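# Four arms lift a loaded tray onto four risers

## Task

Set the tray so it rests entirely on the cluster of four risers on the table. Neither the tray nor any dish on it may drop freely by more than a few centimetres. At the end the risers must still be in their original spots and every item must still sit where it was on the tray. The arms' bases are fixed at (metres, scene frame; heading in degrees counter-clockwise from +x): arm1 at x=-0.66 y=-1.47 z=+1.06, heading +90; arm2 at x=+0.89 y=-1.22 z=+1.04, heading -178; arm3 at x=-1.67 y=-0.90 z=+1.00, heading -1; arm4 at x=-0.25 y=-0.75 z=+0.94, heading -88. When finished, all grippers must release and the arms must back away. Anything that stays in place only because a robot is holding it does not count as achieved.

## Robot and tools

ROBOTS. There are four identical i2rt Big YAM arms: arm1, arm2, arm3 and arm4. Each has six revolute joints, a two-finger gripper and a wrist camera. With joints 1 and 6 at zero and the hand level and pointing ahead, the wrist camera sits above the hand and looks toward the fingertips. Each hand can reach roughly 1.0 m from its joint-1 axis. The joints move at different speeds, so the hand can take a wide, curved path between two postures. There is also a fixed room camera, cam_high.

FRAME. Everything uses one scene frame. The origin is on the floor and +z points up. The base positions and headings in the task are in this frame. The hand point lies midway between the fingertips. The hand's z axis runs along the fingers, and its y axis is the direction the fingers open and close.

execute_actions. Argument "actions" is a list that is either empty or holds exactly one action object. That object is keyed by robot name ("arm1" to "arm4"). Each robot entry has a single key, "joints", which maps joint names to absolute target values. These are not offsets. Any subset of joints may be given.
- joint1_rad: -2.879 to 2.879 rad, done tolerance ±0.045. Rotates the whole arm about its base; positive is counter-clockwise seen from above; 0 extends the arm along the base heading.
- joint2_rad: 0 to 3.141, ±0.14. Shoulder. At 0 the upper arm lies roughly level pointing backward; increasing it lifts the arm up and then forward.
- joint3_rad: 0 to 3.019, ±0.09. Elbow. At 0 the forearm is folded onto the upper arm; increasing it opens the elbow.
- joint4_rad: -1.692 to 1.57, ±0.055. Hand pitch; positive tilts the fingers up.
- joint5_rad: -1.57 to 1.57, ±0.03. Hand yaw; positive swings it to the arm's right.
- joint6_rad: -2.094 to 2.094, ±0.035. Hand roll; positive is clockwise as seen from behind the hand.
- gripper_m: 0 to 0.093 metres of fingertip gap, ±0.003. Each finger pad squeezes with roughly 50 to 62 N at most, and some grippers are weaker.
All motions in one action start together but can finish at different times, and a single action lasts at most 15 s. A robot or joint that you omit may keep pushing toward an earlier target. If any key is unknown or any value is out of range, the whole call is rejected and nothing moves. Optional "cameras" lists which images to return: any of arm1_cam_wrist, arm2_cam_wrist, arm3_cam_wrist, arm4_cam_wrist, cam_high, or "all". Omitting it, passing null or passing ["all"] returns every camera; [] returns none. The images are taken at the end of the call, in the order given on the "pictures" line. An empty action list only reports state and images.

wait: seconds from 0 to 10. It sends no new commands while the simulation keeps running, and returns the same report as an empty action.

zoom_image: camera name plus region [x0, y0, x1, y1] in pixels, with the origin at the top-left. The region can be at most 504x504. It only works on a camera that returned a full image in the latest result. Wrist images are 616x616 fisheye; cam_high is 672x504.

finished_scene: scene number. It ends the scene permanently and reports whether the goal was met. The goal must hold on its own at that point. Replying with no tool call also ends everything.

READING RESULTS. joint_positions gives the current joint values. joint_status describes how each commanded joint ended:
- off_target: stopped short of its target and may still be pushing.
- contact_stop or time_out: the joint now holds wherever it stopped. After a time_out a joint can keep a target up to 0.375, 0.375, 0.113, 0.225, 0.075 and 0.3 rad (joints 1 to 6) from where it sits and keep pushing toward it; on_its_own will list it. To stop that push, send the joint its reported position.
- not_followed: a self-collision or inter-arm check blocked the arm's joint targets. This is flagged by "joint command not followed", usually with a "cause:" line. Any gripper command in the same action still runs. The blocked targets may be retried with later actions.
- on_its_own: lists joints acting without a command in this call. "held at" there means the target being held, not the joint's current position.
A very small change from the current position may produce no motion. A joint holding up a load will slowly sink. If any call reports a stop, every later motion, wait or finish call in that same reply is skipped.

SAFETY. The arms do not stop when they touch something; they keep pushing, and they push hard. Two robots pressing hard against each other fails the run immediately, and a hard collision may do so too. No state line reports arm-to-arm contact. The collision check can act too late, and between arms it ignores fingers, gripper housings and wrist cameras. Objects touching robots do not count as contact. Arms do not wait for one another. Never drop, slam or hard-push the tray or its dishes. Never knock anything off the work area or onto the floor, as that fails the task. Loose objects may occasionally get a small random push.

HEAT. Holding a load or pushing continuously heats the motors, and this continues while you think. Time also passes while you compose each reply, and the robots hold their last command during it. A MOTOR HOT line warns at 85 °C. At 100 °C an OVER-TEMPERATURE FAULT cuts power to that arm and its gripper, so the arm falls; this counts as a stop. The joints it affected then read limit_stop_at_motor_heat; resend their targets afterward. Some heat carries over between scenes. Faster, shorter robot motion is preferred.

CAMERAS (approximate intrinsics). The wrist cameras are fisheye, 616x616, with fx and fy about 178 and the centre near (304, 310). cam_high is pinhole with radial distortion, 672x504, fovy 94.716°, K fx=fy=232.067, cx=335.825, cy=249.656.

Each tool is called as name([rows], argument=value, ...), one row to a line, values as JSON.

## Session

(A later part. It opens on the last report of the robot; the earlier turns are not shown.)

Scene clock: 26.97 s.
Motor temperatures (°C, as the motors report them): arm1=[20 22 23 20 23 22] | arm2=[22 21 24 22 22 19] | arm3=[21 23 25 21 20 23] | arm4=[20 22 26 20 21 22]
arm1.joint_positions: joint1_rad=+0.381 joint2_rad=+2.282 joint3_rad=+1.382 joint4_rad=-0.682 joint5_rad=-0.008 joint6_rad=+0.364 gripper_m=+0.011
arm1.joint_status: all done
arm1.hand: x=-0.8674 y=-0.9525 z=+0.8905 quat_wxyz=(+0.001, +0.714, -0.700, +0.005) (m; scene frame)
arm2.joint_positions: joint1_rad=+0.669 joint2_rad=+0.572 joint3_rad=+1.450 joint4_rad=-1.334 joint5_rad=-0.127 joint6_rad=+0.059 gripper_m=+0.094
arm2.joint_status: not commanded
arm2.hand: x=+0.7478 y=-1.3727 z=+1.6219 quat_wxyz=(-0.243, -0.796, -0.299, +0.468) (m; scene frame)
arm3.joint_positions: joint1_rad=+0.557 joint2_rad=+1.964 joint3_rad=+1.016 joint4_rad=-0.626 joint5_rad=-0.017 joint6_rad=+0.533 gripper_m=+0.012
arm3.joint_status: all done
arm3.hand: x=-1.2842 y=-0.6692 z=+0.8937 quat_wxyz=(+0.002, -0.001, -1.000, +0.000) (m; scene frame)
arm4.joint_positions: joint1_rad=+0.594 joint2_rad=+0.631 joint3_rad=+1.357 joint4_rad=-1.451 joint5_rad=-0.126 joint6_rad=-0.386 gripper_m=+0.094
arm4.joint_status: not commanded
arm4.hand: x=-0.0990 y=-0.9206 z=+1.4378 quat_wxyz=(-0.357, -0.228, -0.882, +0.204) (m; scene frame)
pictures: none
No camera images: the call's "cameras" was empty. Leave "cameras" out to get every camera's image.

execute_actions([
  {"arm1":{"joints":{"gripper_m":0.05}},"arm3":{"joints":{"gripper_m":0.05}}},
], cameras=[])

execute_actions([
  {"arm1":{"joints":{"joint2_rad":2.16,"joint4_rad":-0.8}},"arm3":{"joints":{"joint2_rad":1.83,"joint4_rad":-0.76}}},
], cameras=[])

execute_actions([
  {"arm1":{"joints":{"joint2_rad":1.4,"joint4_rad":-1.5}},"arm3":{"joints":{"joint2_rad":1.1,"joint4_rad":-1.4}}},
], cameras=["arm1_cam_wrist","arm3_cam_wrist"])

Scene clock: 28.07 s.
Motor temperatures (°C, as the motors report them): arm1=[20 22 23 20 23 22] | arm2=[22 21 24 22 22 19] | arm3=[21 23 25 21 20 23] | arm4=[20 22 26 20 21 22]
arm1.joint_positions: joint1_rad=+0.381 joint2_rad=+2.282 joint3_rad=+1.382 joint4_rad=-0.677 joint5_rad=-0.002 joint6_rad=+0.364 gripper_m=+0.050
arm1.joint_status: all done
arm1.hand: x=-0.8669 y=-0.9510 z=+0.8905 quat_wxyz=(-0.003, +0.714, -0.700, +0.004) (m; scene frame)
arm2.joint_positions: joint1_rad=+0.669 joint2_rad=+0.572 joint3_rad=+1.450 joint4_rad=-1.334 joint5_rad=-0.127 joint6_rad=+0.059 gripper_m=+0.094
arm2.joint_status: not commanded
arm2.hand: x=+0.7478 y=-1.3727 z=+1.6219 quat_wxyz=(-0.243, -0.796, -0.299, +0.468) (m; scene frame)
arm3.joint_positions: joint1_rad=+0.557 joint2_rad=+1.964 joint3_rad=+1.016 joint4_rad=-0.621 joint5_rad=-0.003 joint6_rad=+0.533 gripper_m=+0.050
arm3.joint_status: all done
arm3.hand: x=-1.2819 y=-0.6710 z=+0.8937 quat_wxyz=(-0.004, -0.001, -1.000, +0.005) (m; scene frame)
arm4.joint_positions: joint1_rad=+0.594 joint2_rad=+0.631 joint3_rad=+1.357 joint4_rad=-1.451 joint5_rad=-0.126 joint6_rad=-0.386 gripper_m=+0.094
arm4.joint_status: not commanded
arm4.hand: x=-0.0990 y=-0.9206 z=+1.4378 quat_wxyz=(-0.357, -0.228, -0.882, +0.204) (m; scene frame)
pictures: none
No camera images: the call's "cameras" was empty. Leave "cameras" out to get every camera's image.

Scene clock: 29.10 s.
Motor temperatures (°C, as the motors report them): arm1=[20 22 23 20 23 22] | arm2=[22 21 24 22 22 19] | arm3=[21 23 25 21 20 23] | arm4=[20 22 26 20 21 22]
arm1.joint_positions: joint1_rad=+0.381 joint2_rad=+2.154 joint3_rad=+1.382 joint4_rad=-0.790 joint5_rad=-0.002 joint6_rad=+0.364 gripper_m=+0.050
arm1.joint_status: all done
arm1.hand: x=-0.8701 y=-0.9450 z=+0.9597 quat_wxyz=(-0.006, +0.714, -0.700, -0.004) (m; scene frame)
arm2.joint_positions: joint1_rad=+0.669 joint2_rad=+0.572 joint3_rad=+1.450 joint4_rad=-1.334 joint5_rad=-0.127 joint6_rad=+0.059 gripper_m=+0.094
arm2.joint_status: not commanded
arm2.hand: x=+0.7478 y=-1.3727 z=+1.6219 quat_wxyz=(-0.243, -0.796, -0.299, +0.468) (m; scene frame)
arm3.joint_positions: joint1_rad=+0.557 joint2_rad=+1.809 joint3_rad=+1.016 joint4_rad=-0.745 joint5_rad=-0.003 joint6_rad=+0.533 gripper_m=+0.050
arm3.joint_status: all done
arm3.hand: x=-1.2819 y=-0.6699 z=+0.9604 quat_wxyz=(-0.017, -0.001, -1.000, -0.003) (m; scene frame)
arm4.joint_positions: joint1_rad=+0.594 joint2_rad=+0.631 joint3_rad=+1.357 joint4_rad=-1.451 joint5_rad=-0.126 joint6_rad=-0.386 gripper_m=+0.094
arm4.joint_status: not commanded
arm4.hand: x=-0.0990 y=-0.9206 z=+1.4378 quat_wxyz=(-0.357, -0.228, -0.882, +0.204) (m; scene frame)
pictures: none
No camera images: the call's "cameras" was empty. Leave "cameras" out to get every camera's image.

Scene clock: 30.67 s.
Motor temperatures (°C, as the motors report them): arm1=[20 22 24 20 23 22] | arm2=[22 21 24 22 22 19] | arm3=[21 23 25 21 20 23] | arm4=[20 22 26 20 21 22]
arm1.joint_positions: joint1_rad=+0.381 joint2_rad=+1.394 joint3_rad=+1.382 joint4_rad=-1.490 joint5_rad=-0.002 joint6_rad=+0.364 gripper_m=+0.050
arm1.joint_status: all done
arm1.hand: x=-0.8202 y=-1.0790 z=+1.3280 quat_wxyz=(-0.018, +0.714, -0.699, -0.031) (m; scene frame)
arm2.joint_positions: joint1_rad=+0.669 joint2_rad=+0.572 joint3_rad=+1.450 joint4_rad=-1.334 joint5_rad=-0.127 joint6_rad=+0.059 gripper_m=+0.094
arm2.joint_status: not commanded
arm2.hand: x=+0.7478 y=-1.3727 z=+1.6219 quat_wxyz=(-0.243, -0.796, -0.299, +0.468) (m; scene frame)
arm3.joint_positions: joint1_rad=+0.557 joint2_rad=+1.090 joint3_rad=+1.016 joint4_rad=-1.384 joint5_rad=-0.003 joint6_rad=+0.533 gripper_m=+0.050
arm3.joint_status: all done
arm3.hand: x=-1.4027 y=-0.7365 z=+1.2208 quat_wxyz=(-0.052, -0.001, -0.998, -0.023) (m; scene frame)
arm4.joint_positions: joint1_rad=+0.594 joint2_rad=+0.631 joint3_rad=+1.357 joint4_rad=-1.451 joint5_rad=-0.126 joint6_rad=-0.386 gripper_m=+0.094
arm4.joint_status: not commanded
arm4.hand: x=-0.0990 y=-0.9206 z=+1.4378 quat_wxyz=(-0.357, -0.228, -0.882, +0.204) (m; scene frame)
pictures: arm1_cam_wrist, arm3_cam_wrist
Images, in order (width x height): arm1_cam_wrist 616x616, arm3_cam_wrist 616x616.

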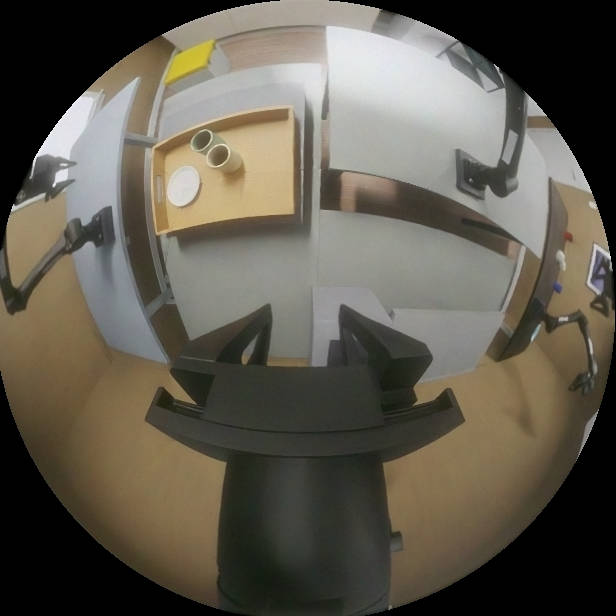

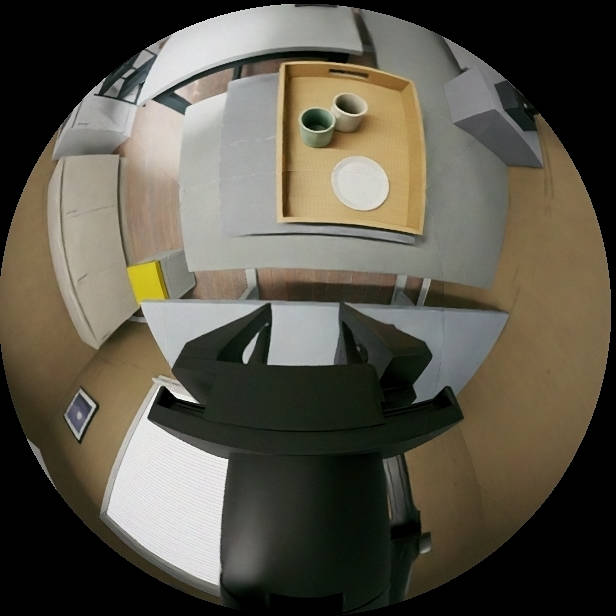

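finished_scene(scene=2)

The scene is finished: the task was done.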